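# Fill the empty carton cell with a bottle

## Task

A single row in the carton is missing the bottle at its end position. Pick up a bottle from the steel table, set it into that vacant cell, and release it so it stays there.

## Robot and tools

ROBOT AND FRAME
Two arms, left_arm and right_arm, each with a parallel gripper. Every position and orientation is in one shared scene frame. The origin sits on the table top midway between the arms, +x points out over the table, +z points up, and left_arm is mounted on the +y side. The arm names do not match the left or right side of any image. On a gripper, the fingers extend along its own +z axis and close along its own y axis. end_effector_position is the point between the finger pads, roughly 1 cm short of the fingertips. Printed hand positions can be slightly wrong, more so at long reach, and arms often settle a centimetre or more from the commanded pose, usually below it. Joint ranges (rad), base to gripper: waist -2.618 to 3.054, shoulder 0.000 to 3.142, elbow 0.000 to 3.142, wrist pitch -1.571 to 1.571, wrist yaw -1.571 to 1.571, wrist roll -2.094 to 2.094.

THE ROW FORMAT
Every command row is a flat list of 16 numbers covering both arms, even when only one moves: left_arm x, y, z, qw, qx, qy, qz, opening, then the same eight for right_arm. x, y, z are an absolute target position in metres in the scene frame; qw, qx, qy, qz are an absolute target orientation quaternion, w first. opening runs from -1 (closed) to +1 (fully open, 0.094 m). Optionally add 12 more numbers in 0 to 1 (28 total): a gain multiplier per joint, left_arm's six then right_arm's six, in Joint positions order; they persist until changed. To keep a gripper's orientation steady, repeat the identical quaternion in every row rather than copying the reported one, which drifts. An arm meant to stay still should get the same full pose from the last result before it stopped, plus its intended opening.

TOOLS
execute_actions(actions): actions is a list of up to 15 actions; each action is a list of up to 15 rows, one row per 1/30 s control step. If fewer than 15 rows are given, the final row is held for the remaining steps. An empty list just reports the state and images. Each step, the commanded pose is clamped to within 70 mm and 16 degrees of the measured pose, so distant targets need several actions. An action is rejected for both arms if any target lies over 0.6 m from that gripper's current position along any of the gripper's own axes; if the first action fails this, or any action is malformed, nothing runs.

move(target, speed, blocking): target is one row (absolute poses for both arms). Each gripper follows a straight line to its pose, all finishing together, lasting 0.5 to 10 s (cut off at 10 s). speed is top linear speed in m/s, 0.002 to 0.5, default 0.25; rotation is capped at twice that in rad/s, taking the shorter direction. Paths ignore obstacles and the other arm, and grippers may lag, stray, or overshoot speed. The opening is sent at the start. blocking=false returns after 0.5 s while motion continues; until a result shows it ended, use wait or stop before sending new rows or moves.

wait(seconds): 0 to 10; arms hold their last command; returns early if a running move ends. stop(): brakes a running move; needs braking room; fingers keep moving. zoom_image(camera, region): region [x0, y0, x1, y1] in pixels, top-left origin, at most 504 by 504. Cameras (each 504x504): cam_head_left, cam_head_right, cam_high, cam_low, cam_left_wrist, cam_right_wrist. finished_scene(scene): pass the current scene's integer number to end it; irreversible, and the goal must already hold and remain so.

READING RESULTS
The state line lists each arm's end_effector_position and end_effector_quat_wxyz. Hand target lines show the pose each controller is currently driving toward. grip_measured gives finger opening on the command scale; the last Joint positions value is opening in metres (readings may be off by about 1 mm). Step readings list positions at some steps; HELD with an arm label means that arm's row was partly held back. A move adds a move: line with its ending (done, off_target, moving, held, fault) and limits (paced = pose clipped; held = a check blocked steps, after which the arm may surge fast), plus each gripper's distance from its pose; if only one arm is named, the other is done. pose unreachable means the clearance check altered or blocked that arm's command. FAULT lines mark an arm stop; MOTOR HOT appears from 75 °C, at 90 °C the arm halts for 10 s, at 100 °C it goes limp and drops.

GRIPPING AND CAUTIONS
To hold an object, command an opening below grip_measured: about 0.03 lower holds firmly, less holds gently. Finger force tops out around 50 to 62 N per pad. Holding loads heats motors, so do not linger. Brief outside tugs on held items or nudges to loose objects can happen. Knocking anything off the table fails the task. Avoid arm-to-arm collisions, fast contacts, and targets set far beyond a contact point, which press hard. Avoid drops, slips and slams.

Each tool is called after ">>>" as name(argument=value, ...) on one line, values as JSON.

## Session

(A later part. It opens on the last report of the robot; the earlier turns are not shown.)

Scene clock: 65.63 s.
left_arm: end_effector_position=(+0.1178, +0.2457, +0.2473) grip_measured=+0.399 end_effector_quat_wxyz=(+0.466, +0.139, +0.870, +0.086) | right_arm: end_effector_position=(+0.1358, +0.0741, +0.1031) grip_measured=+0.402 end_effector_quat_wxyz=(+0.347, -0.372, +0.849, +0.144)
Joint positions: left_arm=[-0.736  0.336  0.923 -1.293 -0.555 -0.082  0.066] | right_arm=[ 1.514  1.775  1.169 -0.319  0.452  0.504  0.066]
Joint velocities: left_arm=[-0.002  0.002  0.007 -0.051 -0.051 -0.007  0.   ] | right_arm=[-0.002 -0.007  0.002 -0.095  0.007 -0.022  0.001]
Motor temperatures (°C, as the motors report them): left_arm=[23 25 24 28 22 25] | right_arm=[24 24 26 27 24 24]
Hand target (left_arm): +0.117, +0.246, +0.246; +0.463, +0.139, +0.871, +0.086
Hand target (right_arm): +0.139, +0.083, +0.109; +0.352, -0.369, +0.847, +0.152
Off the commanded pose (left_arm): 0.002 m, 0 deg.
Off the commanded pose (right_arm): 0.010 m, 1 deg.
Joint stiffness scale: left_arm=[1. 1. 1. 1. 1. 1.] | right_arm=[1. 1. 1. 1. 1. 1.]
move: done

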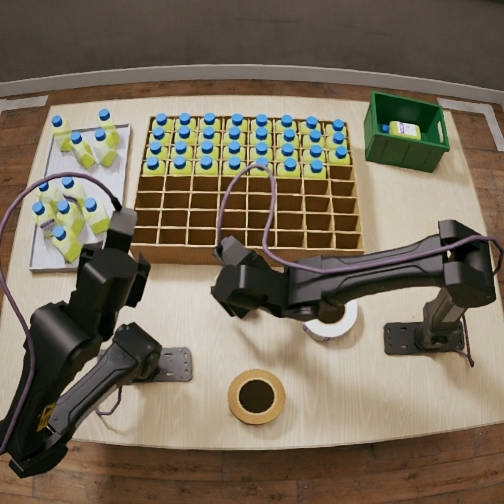

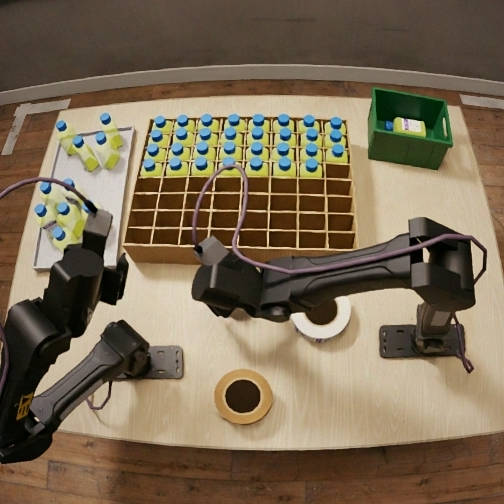

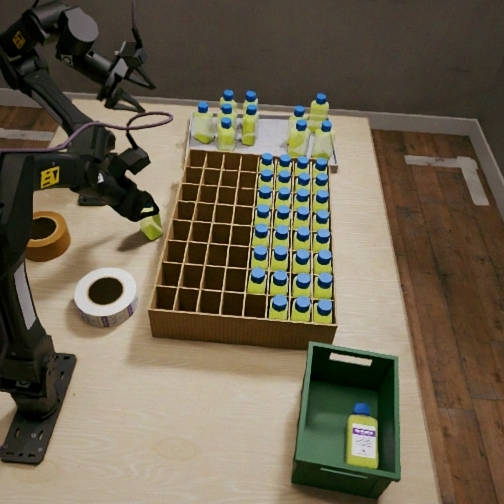

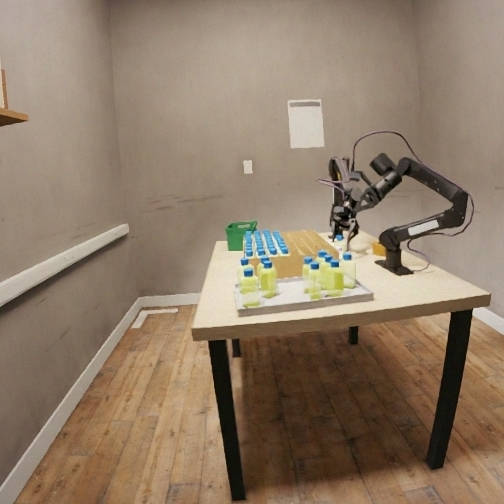

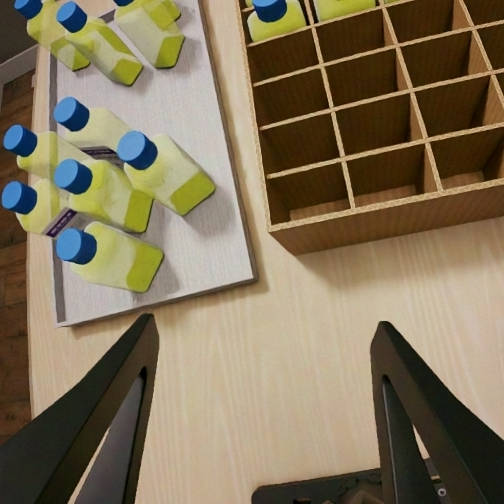

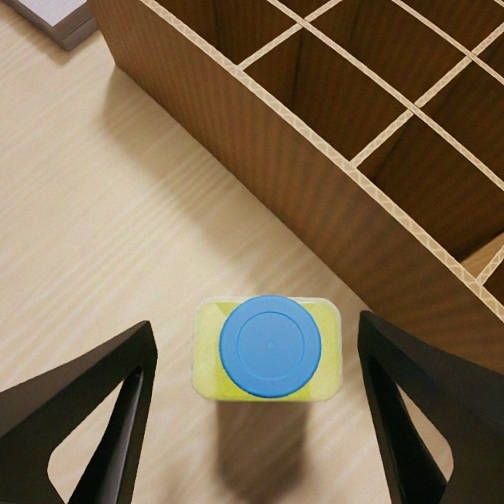

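>>> move(target=[0.1169, 0.2463, 0.2459, 0.463, 0.139, 0.871, 0.086, 0.4, 0.138, 0.083, 0.108, 0.3510, -0.3684, 0.8473, 0.1526, -0.42], speed=0.1)

Scene clock: 66.80 s.
left_arm: end_effector_position=(+0.1181, +0.2455, +0.2477) grip_measured=+0.399 end_effector_quat_wxyz=(+0.466, +0.139, +0.869, +0.085) | right_arm: end_effector_position=(+0.1377, +0.0820, +0.1158) grip_measured=-0.418 end_effector_quat_wxyz=(+0.362, -0.362, +0.844, +0.161)
Joint positions: left_arm=[-0.736  0.336  0.923 -1.291 -0.555 -0.082  0.066] | right_arm=[ 1.515  1.766  1.18  -0.288  0.462  0.503  0.027]
Joint velocities: left_arm=[ 0.007 -0.012 -0.012 -0.007  0.007 -0.066 -0.   ] | right_arm=[ 0.007 -0.007  0.002  0.007 -0.022  0.051 -0.   ]
Motor temperatures (°C, as the motors report them): left_arm=[23 25 24 28 22 25] | right_arm=[24 24 26 27 24 24]
Hand target (left_arm): +0.117, +0.246, +0.246; +0.463, +0.139, +0.871, +0.086
Hand target (right_arm): +0.138, +0.083, +0.108; +0.351, -0.368, +0.847, +0.153
Off the commanded pose (left_arm): 0.002 m, 0 deg.
Off the commanded pose (right_arm): 0.008 m, 2 deg.
Joint stiffness scale: left_arm=[1. 1. 1. 1. 1. 1.] | right_arm=[1. 1. 1. 1. 1. 1.]
move: done

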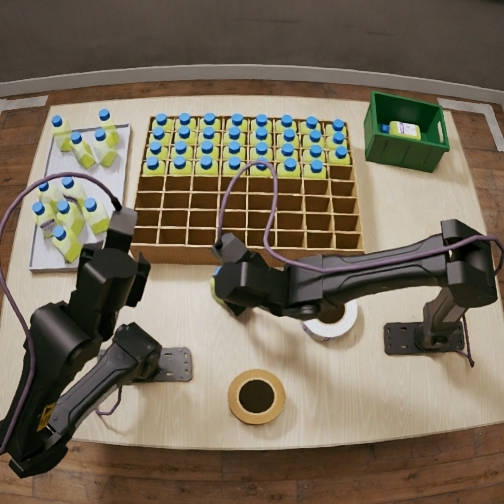

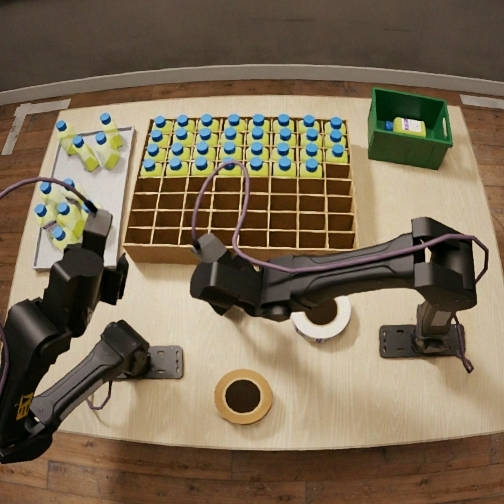

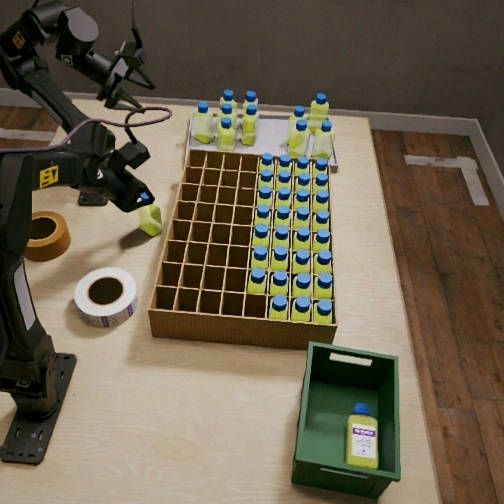

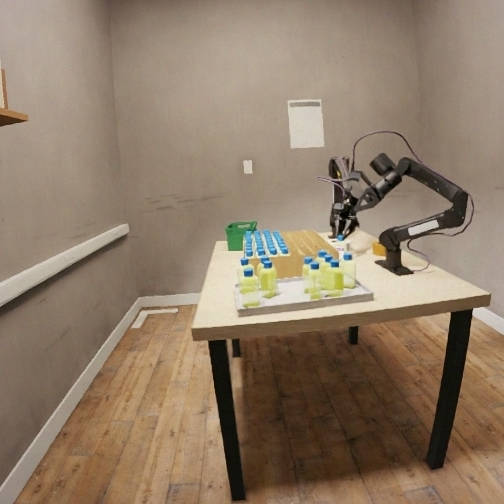

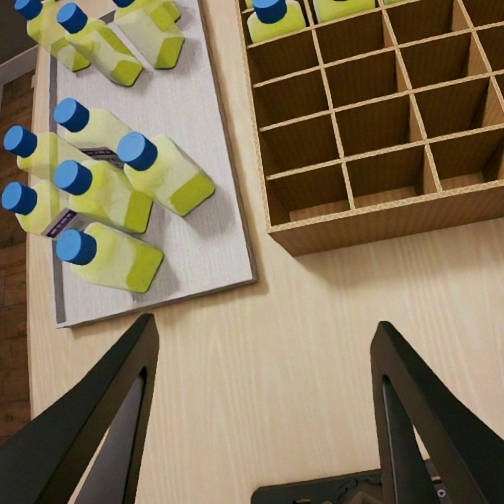

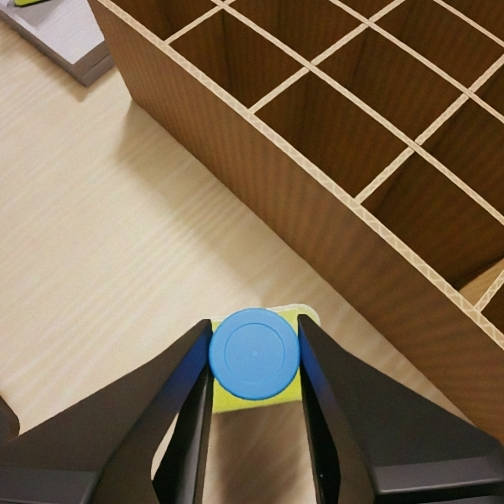

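>>> execute_actions(actions=[[[0.1169, 0.2463, 0.2459, 0.463, 0.139, 0.871, 0.086, 0.4, 0.138, 0.082, 0.114, 0.362, -0.362, 0.844, 0.161, -0.49]]])

Scene clock: 69.00 s.
left_arm: end_effector_position=(+0.1181, +0.2455, +0.2477) grip_measured=+0.399 end_effector_quat_wxyz=(+0.466, +0.139, +0.869, +0.085) | right_arm: end_effector_position=(+0.1378, +0.0822, +0.1160) grip_measured=-0.468 end_effector_quat_wxyz=(+0.362, -0.362, +0.844, +0.162)
Joint positions: left_arm=[-0.736  0.336  0.923 -1.291 -0.555 -0.082  0.066] | right_arm=[ 1.515  1.766  1.18  -0.287  0.462  0.503  0.025]
Joint velocities: left_arm=[ 0.002 -0.002  0.002 -0.007  0.022  0.051  0.001] | right_arm=[-0.007 -0.002  0.002 -0.007  0.007  0.022 -0.   ]
Motor temperatures (°C, as the motors report them): left_arm=[23 25 24 28 22 25] | right_arm=[24 25 26 27 24 24]
Hand target (left_arm): +0.117, +0.246, +0.246; +0.463, +0.139, +0.871, +0.086
Hand target (right_arm): +0.138, +0.082, +0.114; +0.362, -0.362, +0.844, +0.161
Off the commanded pose (left_arm): 0.002 m, 0 deg.
Off the commanded pose (right_arm): 0.002 m, 0 deg.
Joint stiffness scale: left_arm=[1. 1. 1. 1. 1. 1.] | right_arm=[1. 1. 1. 1. 1. 1.]
Step readings (end_effector_position):
0: left_arm (+0.1181, +0.2455, +0.2477) | right_arm (+0.1377, +0.0820, +0.1158)
1: left_arm (+0.1181, +0.2455, +0.2477) | right_arm (+0.1378, +0.0821, +0.1159)
2: left_arm (+0.1181, +0.2455, +0.2477) | right_arm (+0.1378, +0.0822, +0.1160)
4: left_arm (+0.1181, +0.2455, +0.2477) | right_arm (+0.1378, +0.0822, +0.1160)
8: left_arm (+0.1181, +0.2455, +0.2477) | right_arm (+0.1378, +0.0822, +0.1160)
15: end_effector_position above

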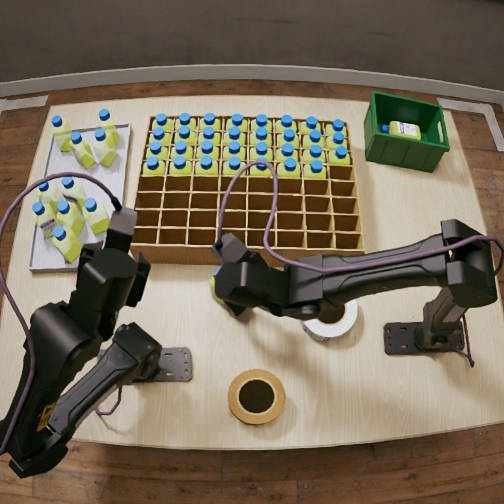

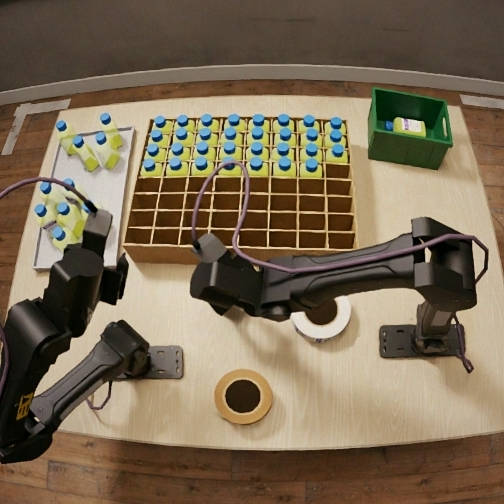

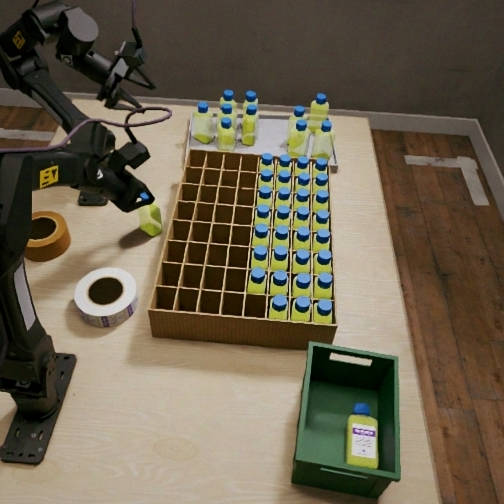

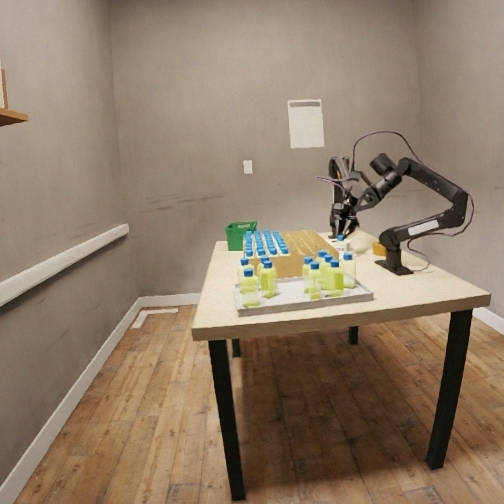

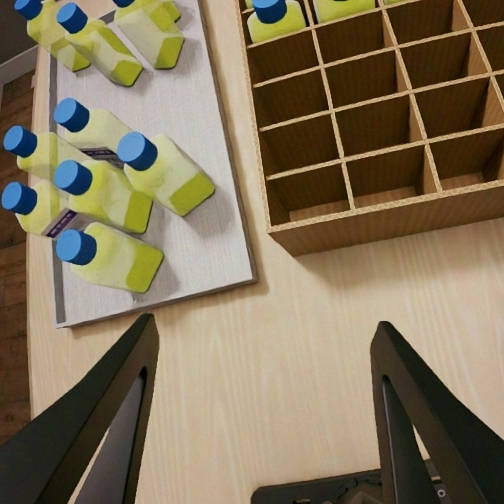

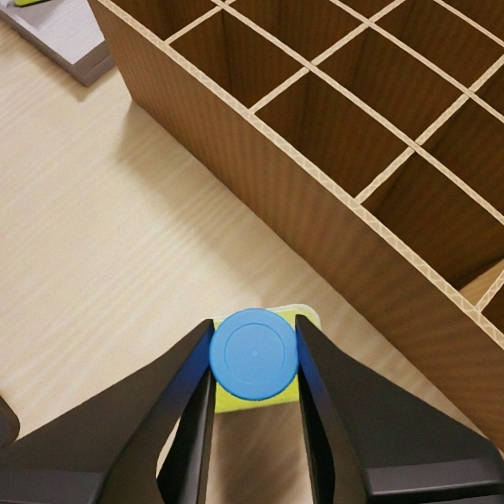

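>>> move(target=[0.1169, 0.2463, 0.2459, 0.463, 0.139, 0.871, 0.086, 0.4, 0.138, 0.082, 0.25, 0.362, -0.362, 0.844, 0.161, -0.50], speed=0.25)

>>> move(target=[0.1169, 0.2463, 0.2459, 0.463, 0.139, 0.871, 0.086, 0.4, 0.37, -0.12, 0.25, 0.3953, 0.0560, 0.9163, -0.0242, -0.50], speed=0.3)

Scene clock: 70.80 s.
left_arm: end_effector_position=(+0.1183, +0.2453, +0.2481) grip_measured=+0.399 end_effector_quat_wxyz=(+0.467, +0.139, +0.869, +0.085) | right_arm: end_effector_position=(+0.1356, +0.0776, +0.2365) grip_measured=-0.468 end_effector_quat_wxyz=(+0.352, -0.370, +0.846, +0.152)
Joint positions: left_arm=[-0.736  0.336  0.923 -1.289 -0.555 -0.082  0.066] | right_arm=[ 1.515  1.719  1.629 -0.812  0.452  0.5    0.025]
Joint velocities: left_arm=[-0.007 -0.017  0.012  0.007 -0.007  0.022  0.   ] | right_arm=[-0.022 -0.002 -0.022 -0.022  0.037 -0.007  0.   ]
Motor temperatures (°C, as the motors report them): left_arm=[23 25 24 28 22 25] | right_arm=[24 25 26 27 24 24]
Hand target (left_arm): +0.117, +0.246, +0.246; +0.463, +0.139, +0.871, +0.086
Hand target (right_arm): +0.138, +0.079, +0.250; +0.362, -0.362, +0.844, +0.161
Off the commanded pose (left_arm): 0.003 m, 1 deg.
Off the commanded pose (right_arm): 0.014 m, 2 deg.
Joint stiffness scale: left_arm=[1. 1. 1. 1. 1. 1.] | right_arm=[1. 1. 1. 1. 1. 1.]
move: off_target (right_arm)

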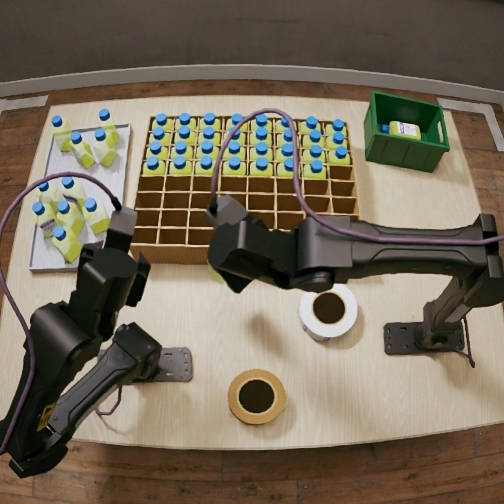

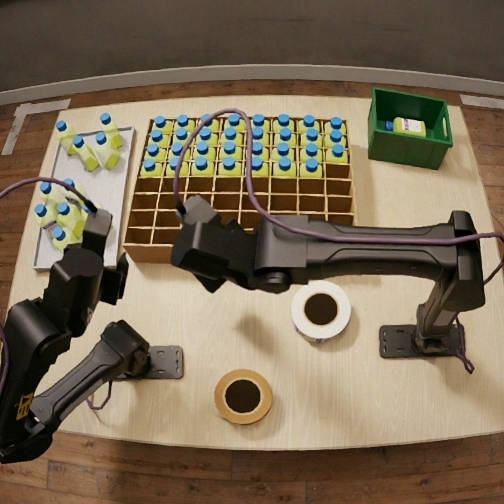

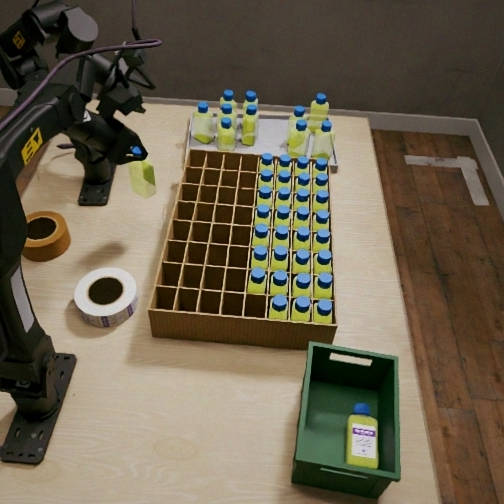

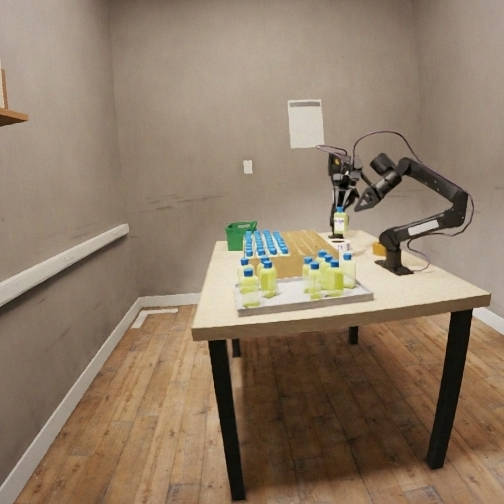

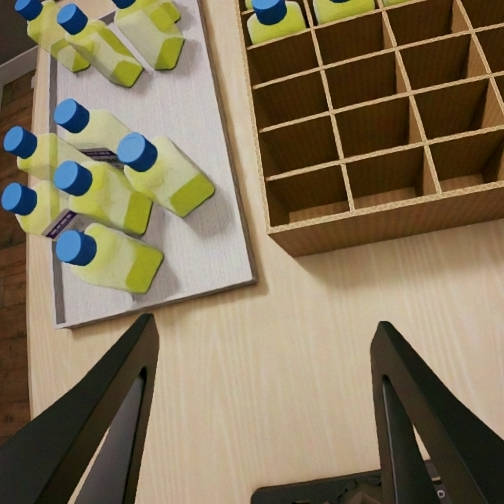

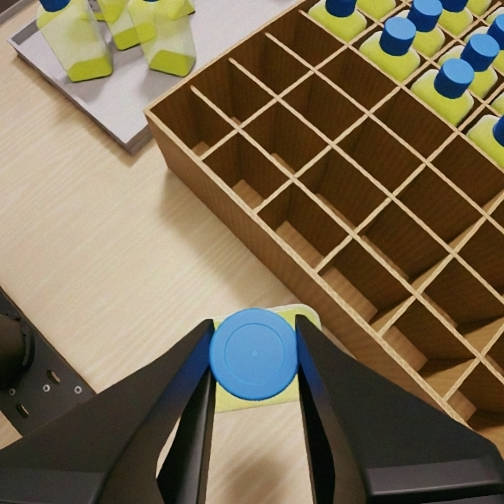

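Scene clock: 72.87 s.
left_arm: end_effector_position=(+0.1187, +0.2451, +0.2486) grip_measured=+0.399 end_effector_quat_wxyz=(+0.469, +0.138, +0.869, +0.084) | right_arm: end_effector_position=(+0.3665, -0.1199, +0.2362) grip_measured=-0.468 end_effector_quat_wxyz=(+0.389, +0.046, +0.920, -0.021)
Joint positions: left_arm=[-0.736  0.336  0.923 -1.286 -0.555 -0.082  0.066] | right_arm=[ 0.896  1.703  1.624 -0.963  0.634  0.788  0.025]
Joint velocities: left_arm=[ 0.017 -0.012 -0.002 -0.007 -0.022  0.037 -0.001] | right_arm=[ 0.002  0.007 -0.002 -0.007  0.022 -0.007 -0.   ]
Motor temperatures (°C, as the motors report them): left_arm=[23 25 24 28 22 25] | right_arm=[24 25 26 27 24 24]
Hand target (left_arm): +0.117, +0.246, +0.246; +0.463, +0.139, +0.871, +0.086
Hand target (right_arm): +0.371, -0.121, +0.248; +0.405, +0.057, +0.912, -0.023
Off the commanded pose (left_arm): 0.003 m, 1 deg.
Off the commanded pose (right_arm): 0.014 m, 1 deg.
Joint stiffness scale: left_arm=[1. 1. 1. 1. 1. 1.] | right_arm=[1. 1. 1. 1. 1. 1.]
move: off_target (right_arm)

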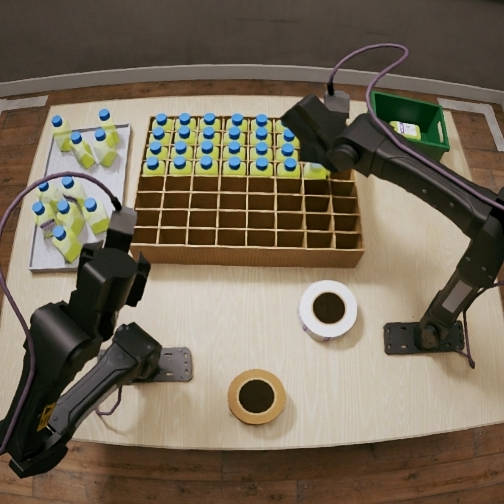

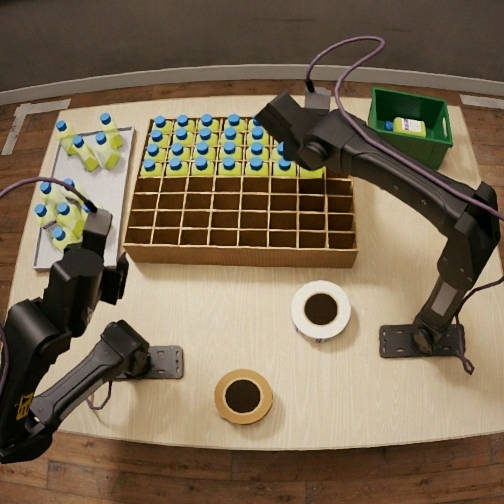

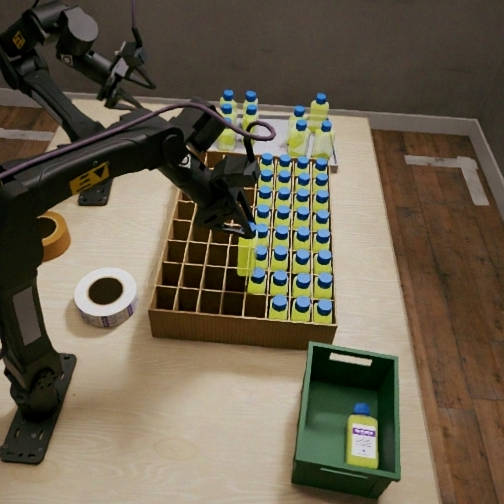

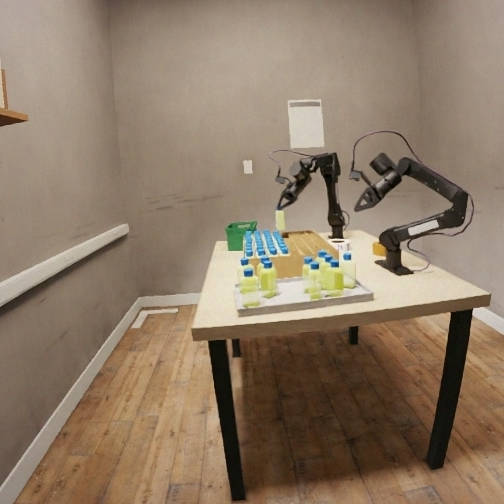

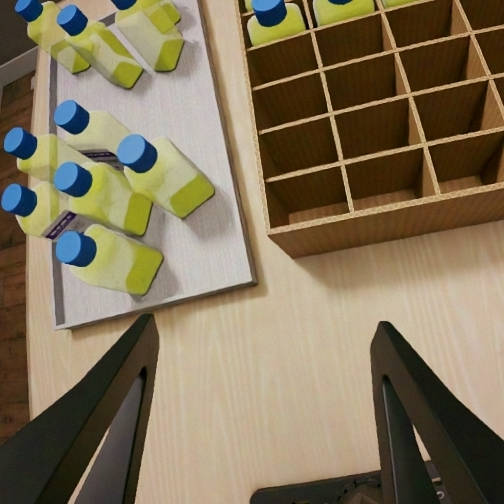

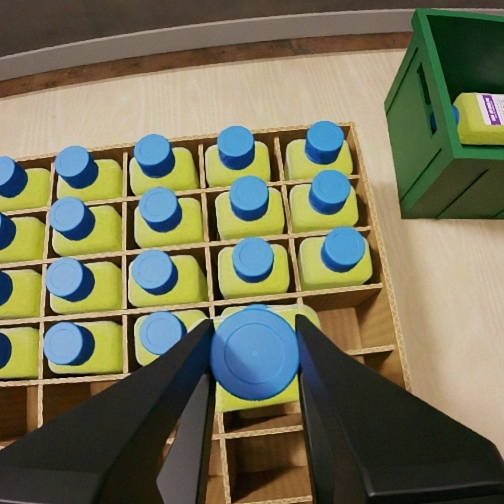

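>>> move(target=[0.1169, 0.2463, 0.2459, 0.463, 0.139, 0.871, 0.086, 0.4, 0.373, -0.182, 0.245, 0.3953, 0.0560, 0.9163, -0.0242, -0.50], speed=0.15)

Scene clock: 75.03 s.
left_arm: end_effector_position=(+0.1189, +0.2449, +0.2488) grip_measured=+0.399 end_effector_quat_wxyz=(+0.469, +0.138, +0.868, +0.084) | right_arm: end_effector_position=(+0.3716, -0.1805, +0.2338) grip_measured=-0.468 end_effector_quat_wxyz=(+0.379, +0.051, +0.923, -0.035)
Joint positions: left_arm=[-0.736  0.336  0.923 -1.284 -0.555 -0.082  0.066] | right_arm=[ 0.757  1.562  1.469 -0.91   0.57   0.665  0.025]
Joint velocities: left_arm=[-0.022  0.002  0.002 -0.007  0.066  0.066  0.   ] | right_arm=[-0.007 -0.002 -0.002  0.037 -0.066 -0.022  0.   ]
Motor temperatures (°C, as the motors report them): left_arm=[23 25 24 28 22 25] | right_arm=[24 25 26 27 24 24]
Hand target (left_arm): +0.117, +0.246, +0.246; +0.463, +0.139, +0.871, +0.086
Hand target (right_arm): +0.373, -0.182, +0.245; +0.397, +0.056, +0.916, -0.025
Off the commanded pose (left_arm): 0.004 m, 1 deg.
Off the commanded pose (right_arm): 0.011 m, 2 deg.
Joint stiffness scale: left_arm=[1. 1. 1. 1. 1. 1.] | right_arm=[1. 1. 1. 1. 1. 1.]
move: off_target (right_arm)

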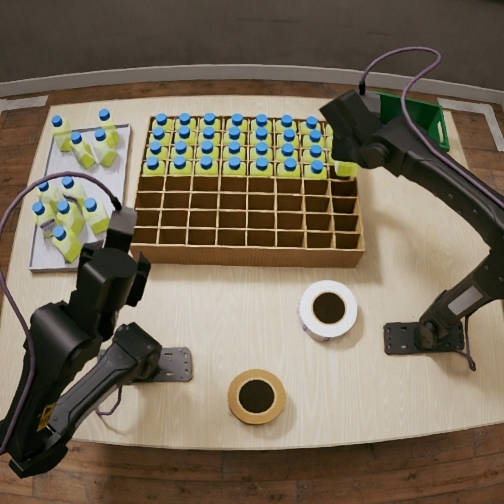

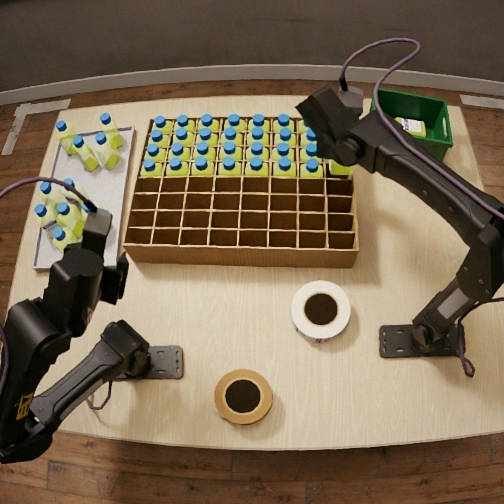

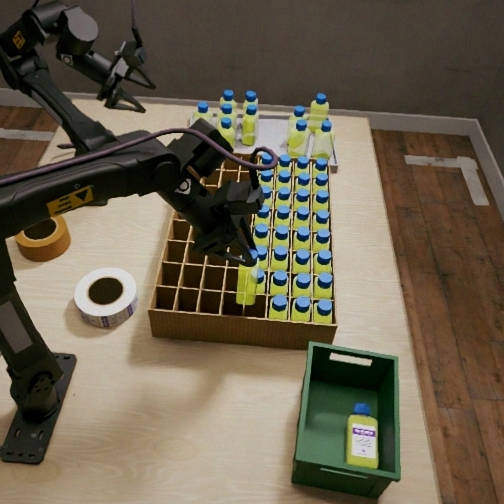

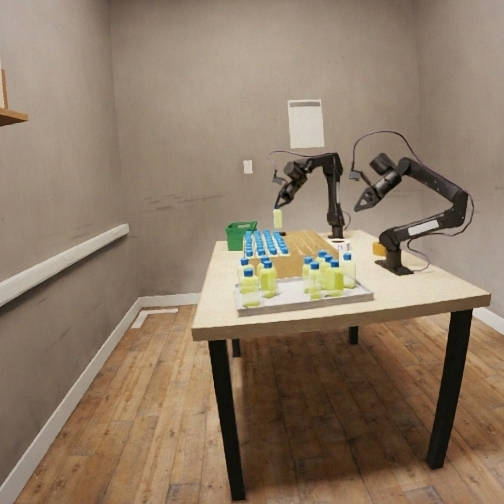

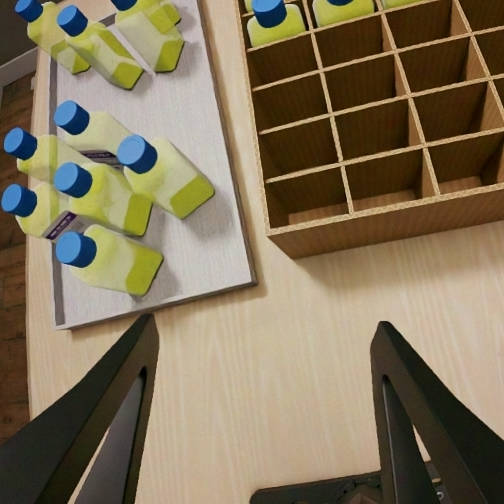

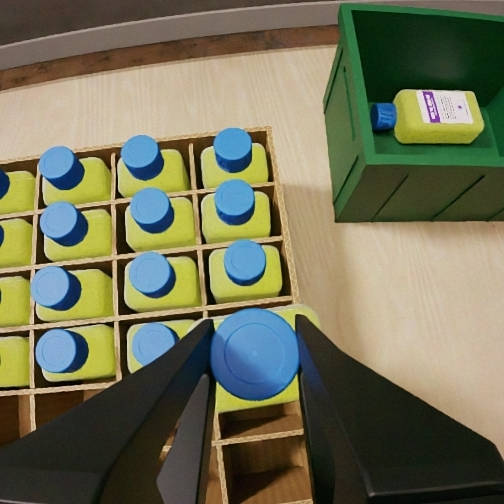

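>>> move(target=[0.1169, 0.2463, 0.2459, 0.463, 0.139, 0.871, 0.086, 0.4, 0.369, -0.178, 0.222, 0.3953, 0.0560, 0.9163, -0.0242, -0.50], speed=0.1)

Scene clock: 76.87 s.
left_arm: end_effector_position=(+0.1190, +0.2448, +0.2491) grip_measured=+0.399 end_effector_quat_wxyz=(+0.470, +0.138, +0.868, +0.083) | right_arm: end_effector_position=(+0.3685, -0.1778, +0.2067) grip_measured=-0.468 end_effector_quat_wxyz=(+0.371, +0.046, +0.927, -0.037)
Joint positions: left_arm=[-0.736  0.336  0.923 -1.283 -0.555 -0.082  0.066] | right_arm=[ 0.765  1.562  1.373 -0.835  0.563  0.671  0.025]
Joint velocities: left_arm=[-0.002 -0.002 -0.012 -0.051 -0.022 -0.037  0.   ] | right_arm=[-0.017  0.007 -0.007 -0.037 -0.007  0.037  0.001]
Motor temperatures (°C, as the motors report them): left_arm=[23 25 23 28 22 25] | right_arm=[24 25 26 27 24 24]
Hand target (left_arm): +0.117, +0.246, +0.246; +0.463, +0.139, +0.871, +0.086
Hand target (right_arm): +0.369, -0.178, +0.222; +0.395, +0.056, +0.917, -0.024
Off the commanded pose (left_arm): 0.004 m, 1 deg.
Off the commanded pose (right_arm): 0.015 m, 4 deg.
Joint stiffness scale: left_arm=[1. 1. 1. 1. 1. 1.] | right_arm=[1. 1. 1. 1. 1. 1.]
move: off_target (right_arm)

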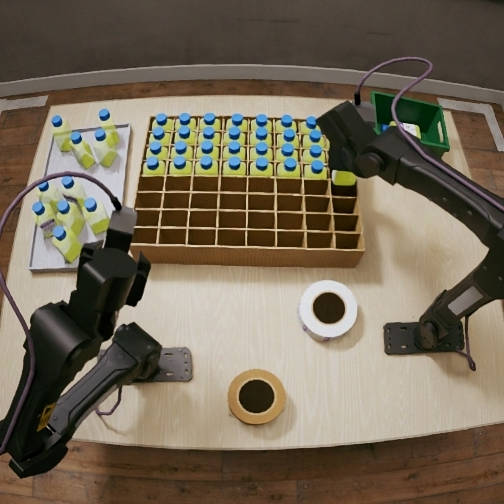

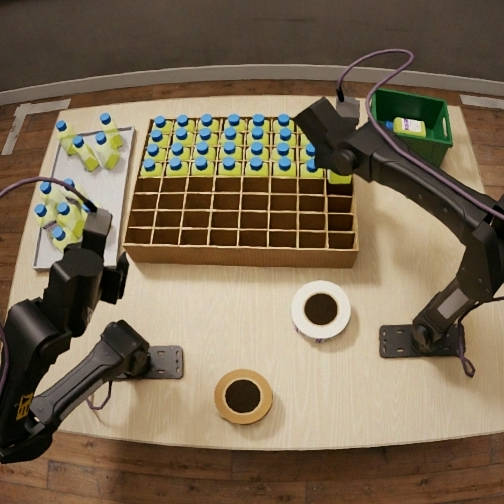

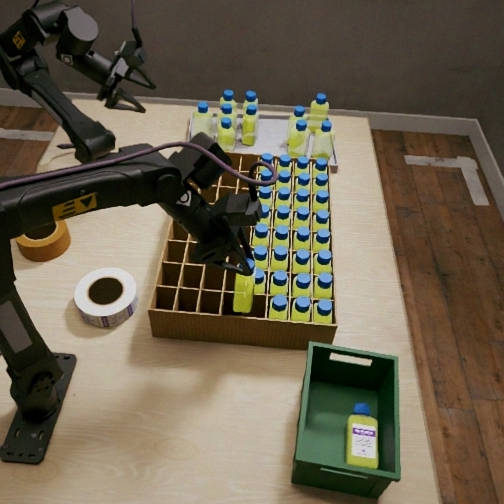

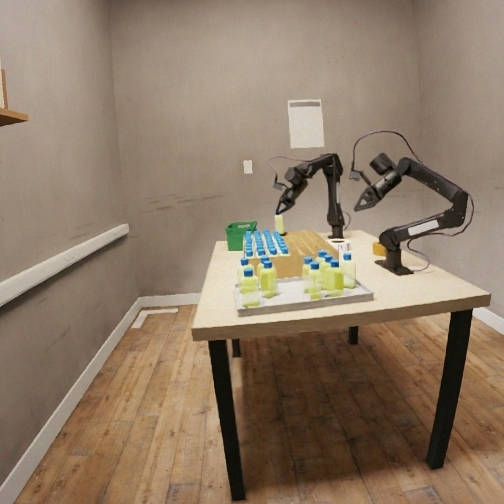

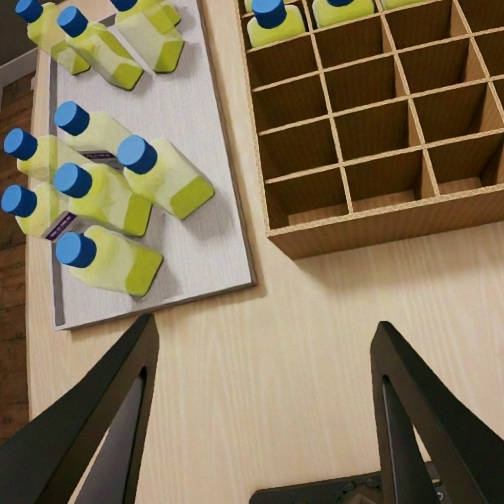

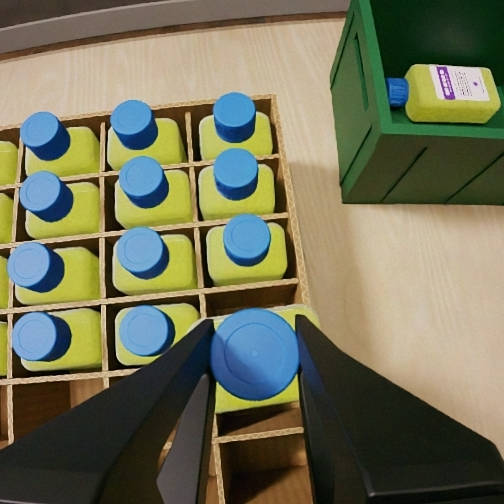

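>>> move(target=[0.1169, 0.2463, 0.2459, 0.463, 0.139, 0.871, 0.086, 0.4, 0.396, -0.178, 0.235, 0.4139, 0.0555, 0.9083, -0.0253, -0.50], speed=0.1)

Scene clock: 80.13 s.
left_arm: end_effector_position=(+0.1192, +0.2447, +0.2493) grip_measured=+0.399 end_effector_quat_wxyz=(+0.470, +0.137, +0.868, +0.083) | right_arm: end_effector_position=(+0.3838, -0.1795, +0.2222) grip_measured=-0.468 end_effector_quat_wxyz=(+0.393, +0.045, +0.918, -0.027)
Joint positions: left_arm=[-0.736  0.336  0.923 -1.282 -0.555 -0.082  0.066] | right_arm=[ 0.734  1.562  1.401 -0.79   0.558  0.618  0.025]
Joint velocities: left_arm=[-0.002 -0.012 -0.007 -0.066 -0.022 -0.037 -0.001] | right_arm=[-0.012 -0.007 -0.012 -0.022  0.037 -0.051 -0.001]
Motor temperatures (°C, as the motors report them): left_arm=[23 25 23 28 22 25] | right_arm=[24 26 26 27 24 24]
Hand target (left_arm): +0.117, +0.246, +0.246; +0.463, +0.139, +0.871, +0.086
Hand target (right_arm): +0.395, -0.179, +0.236; +0.414, +0.055, +0.908, -0.025
Off the commanded pose (left_arm): 0.004 m, 1 deg.
Off the commanded pose (right_arm): 0.018 m, 3 deg.
Joint stiffness scale: left_arm=[1. 1. 1. 1. 1. 1.] | right_arm=[1. 1. 1. 1. 1. 1.]
move: off_target (right_arm)

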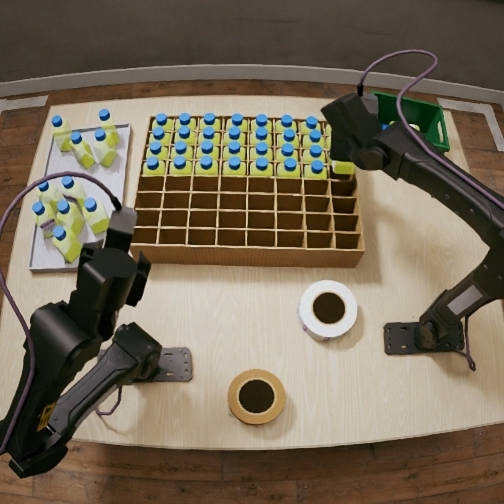

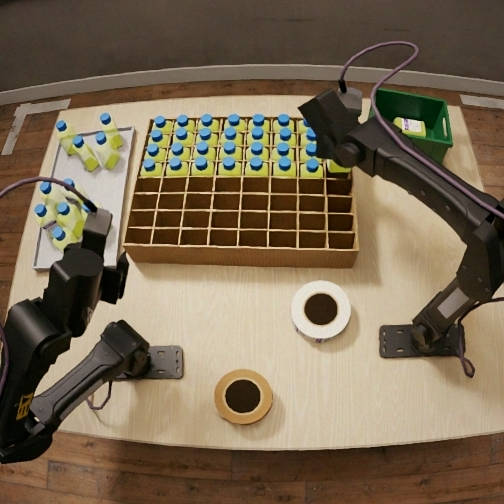

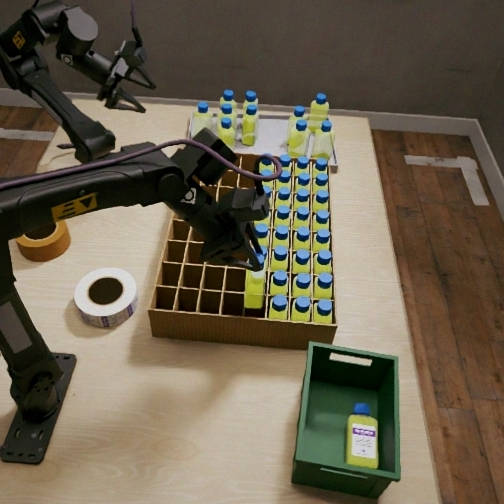

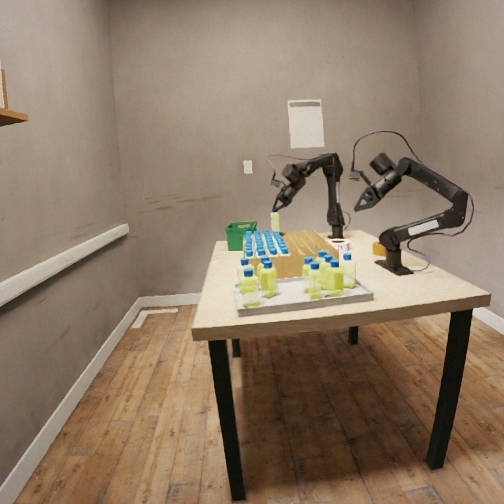

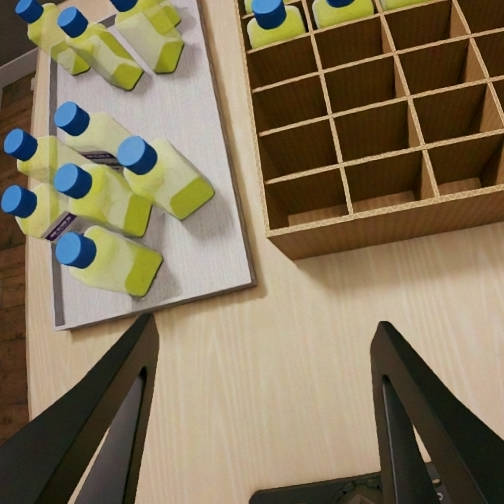

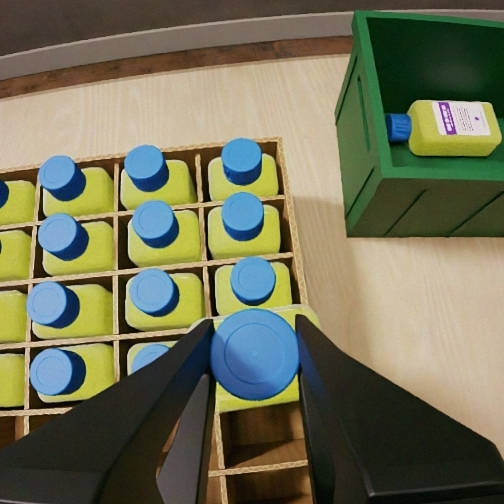

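>>> zoom_image(camera="cam_high", region=[180, 220, 348, 350])

Region (180, 220, 348, 350) of cam_high's 504x504 image, scaled by 3.000, with more detail than that image has; it fills the top 390 rows of this view, and the rest is white.

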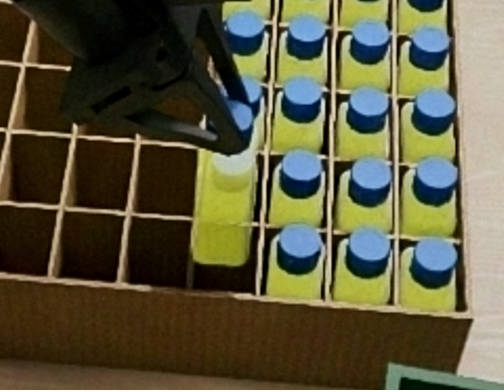

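>>> move(target=[0.1169, 0.2463, 0.2459, 0.463, 0.139, 0.871, 0.086, 0.4, 0.388, -0.179, 0.19, 0.4139, 0.0555, 0.9083, -0.0253, -0.50], speed=0.08)

Scene clock: 82.77 s.
left_arm: end_effector_position=(+0.1193, +0.2446, +0.2495) grip_measured=+0.399 end_effector_quat_wxyz=(+0.471, +0.137, +0.868, +0.083) | right_arm: end_effector_position=(+0.3911, -0.1826, +0.1962) grip_measured=-0.468 end_effector_quat_wxyz=(+0.415, +0.056, +0.907, -0.036)
Joint positions: left_arm=[-0.736  0.336  0.923 -1.28  -0.555 -0.082  0.066] | right_arm=[ 0.734  1.562  1.265 -0.621  0.606  0.617  0.025]
Joint velocities: left_arm=[0.007 0.012 0.017 0.037 0.007 0.022 0.001] | right_arm=[ 0.007  0.002 -0.022  0.066  0.022  0.037 -0.001]
Motor temperatures (°C, as the motors report them): left_arm=[23 25 23 29 22 25] | right_arm=[24 25 26 28 24 24]
Hand target (left_arm): +0.117, +0.246, +0.246; +0.463, +0.139, +0.871, +0.086
Hand target (right_arm): +0.388, -0.179, +0.190; +0.413, +0.055, +0.908, -0.025
Off the commanded pose (left_arm): 0.005 m, 1 deg.
Off the commanded pose (right_arm): 0.008 m, 1 deg.
Joint stiffness scale: left_arm=[1. 1. 1. 1. 1. 1.] | right_arm=[1. 1. 1. 1. 1. 1.]
move: done

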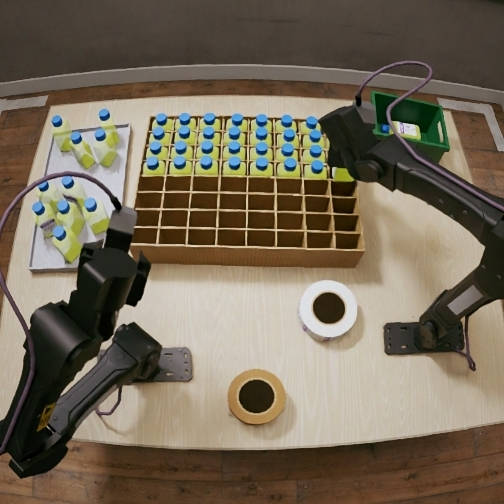

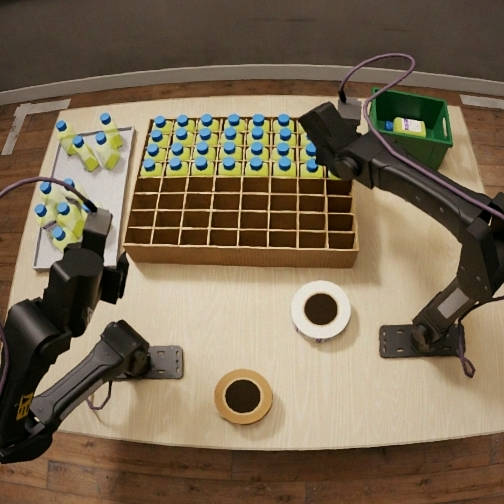

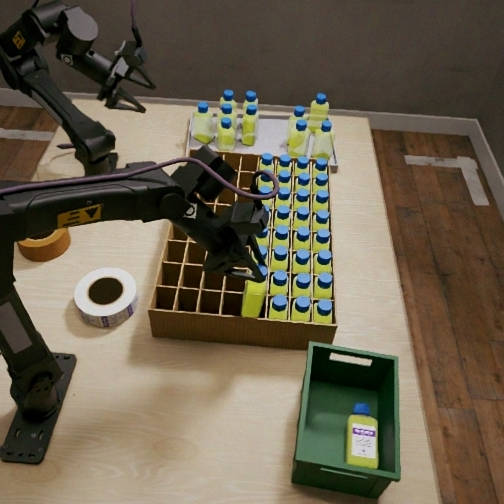

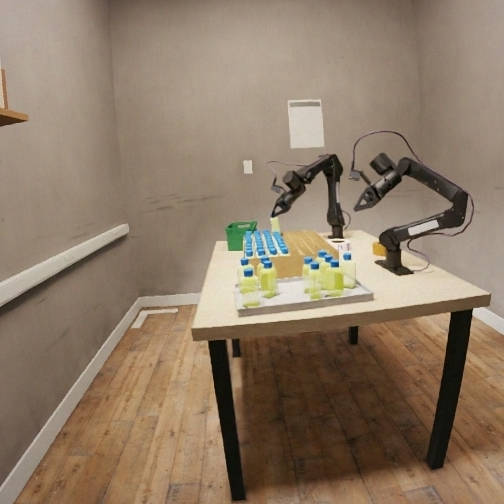

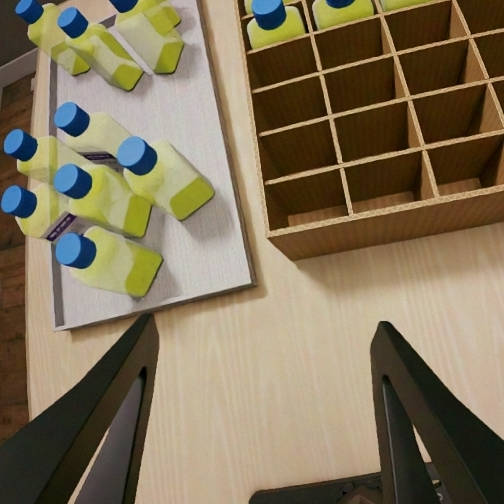

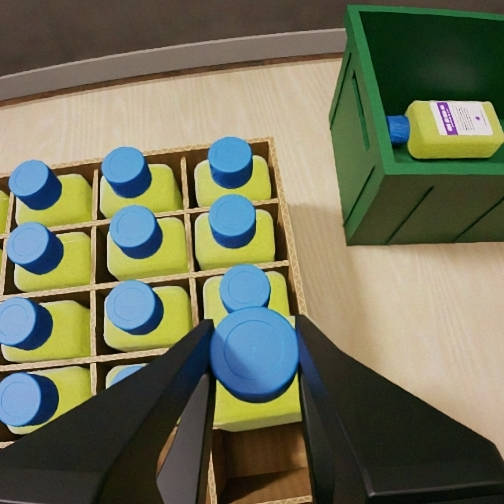

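>>> zoom_image(camera="cam_high", region=[180, 220, 348, 350])

>>> zoom_image(camera="cam_head_left", region=[270, 100, 420, 220])

Region (180, 220, 348, 350) of cam_high's 504x504 image, scaled by 3.000, with more detail than that image has; it fills the top 390 rows of this view, and the rest is white.

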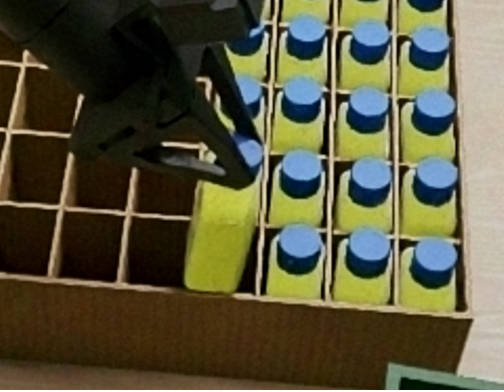

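Region (270, 100, 420, 220) of cam_head_left's 504x504 image, scaled by 3.360, with more detail than that image has; it fills the top 403 rows of this view, and the rest is white.

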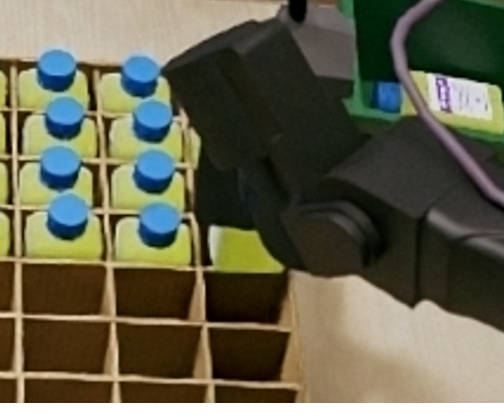

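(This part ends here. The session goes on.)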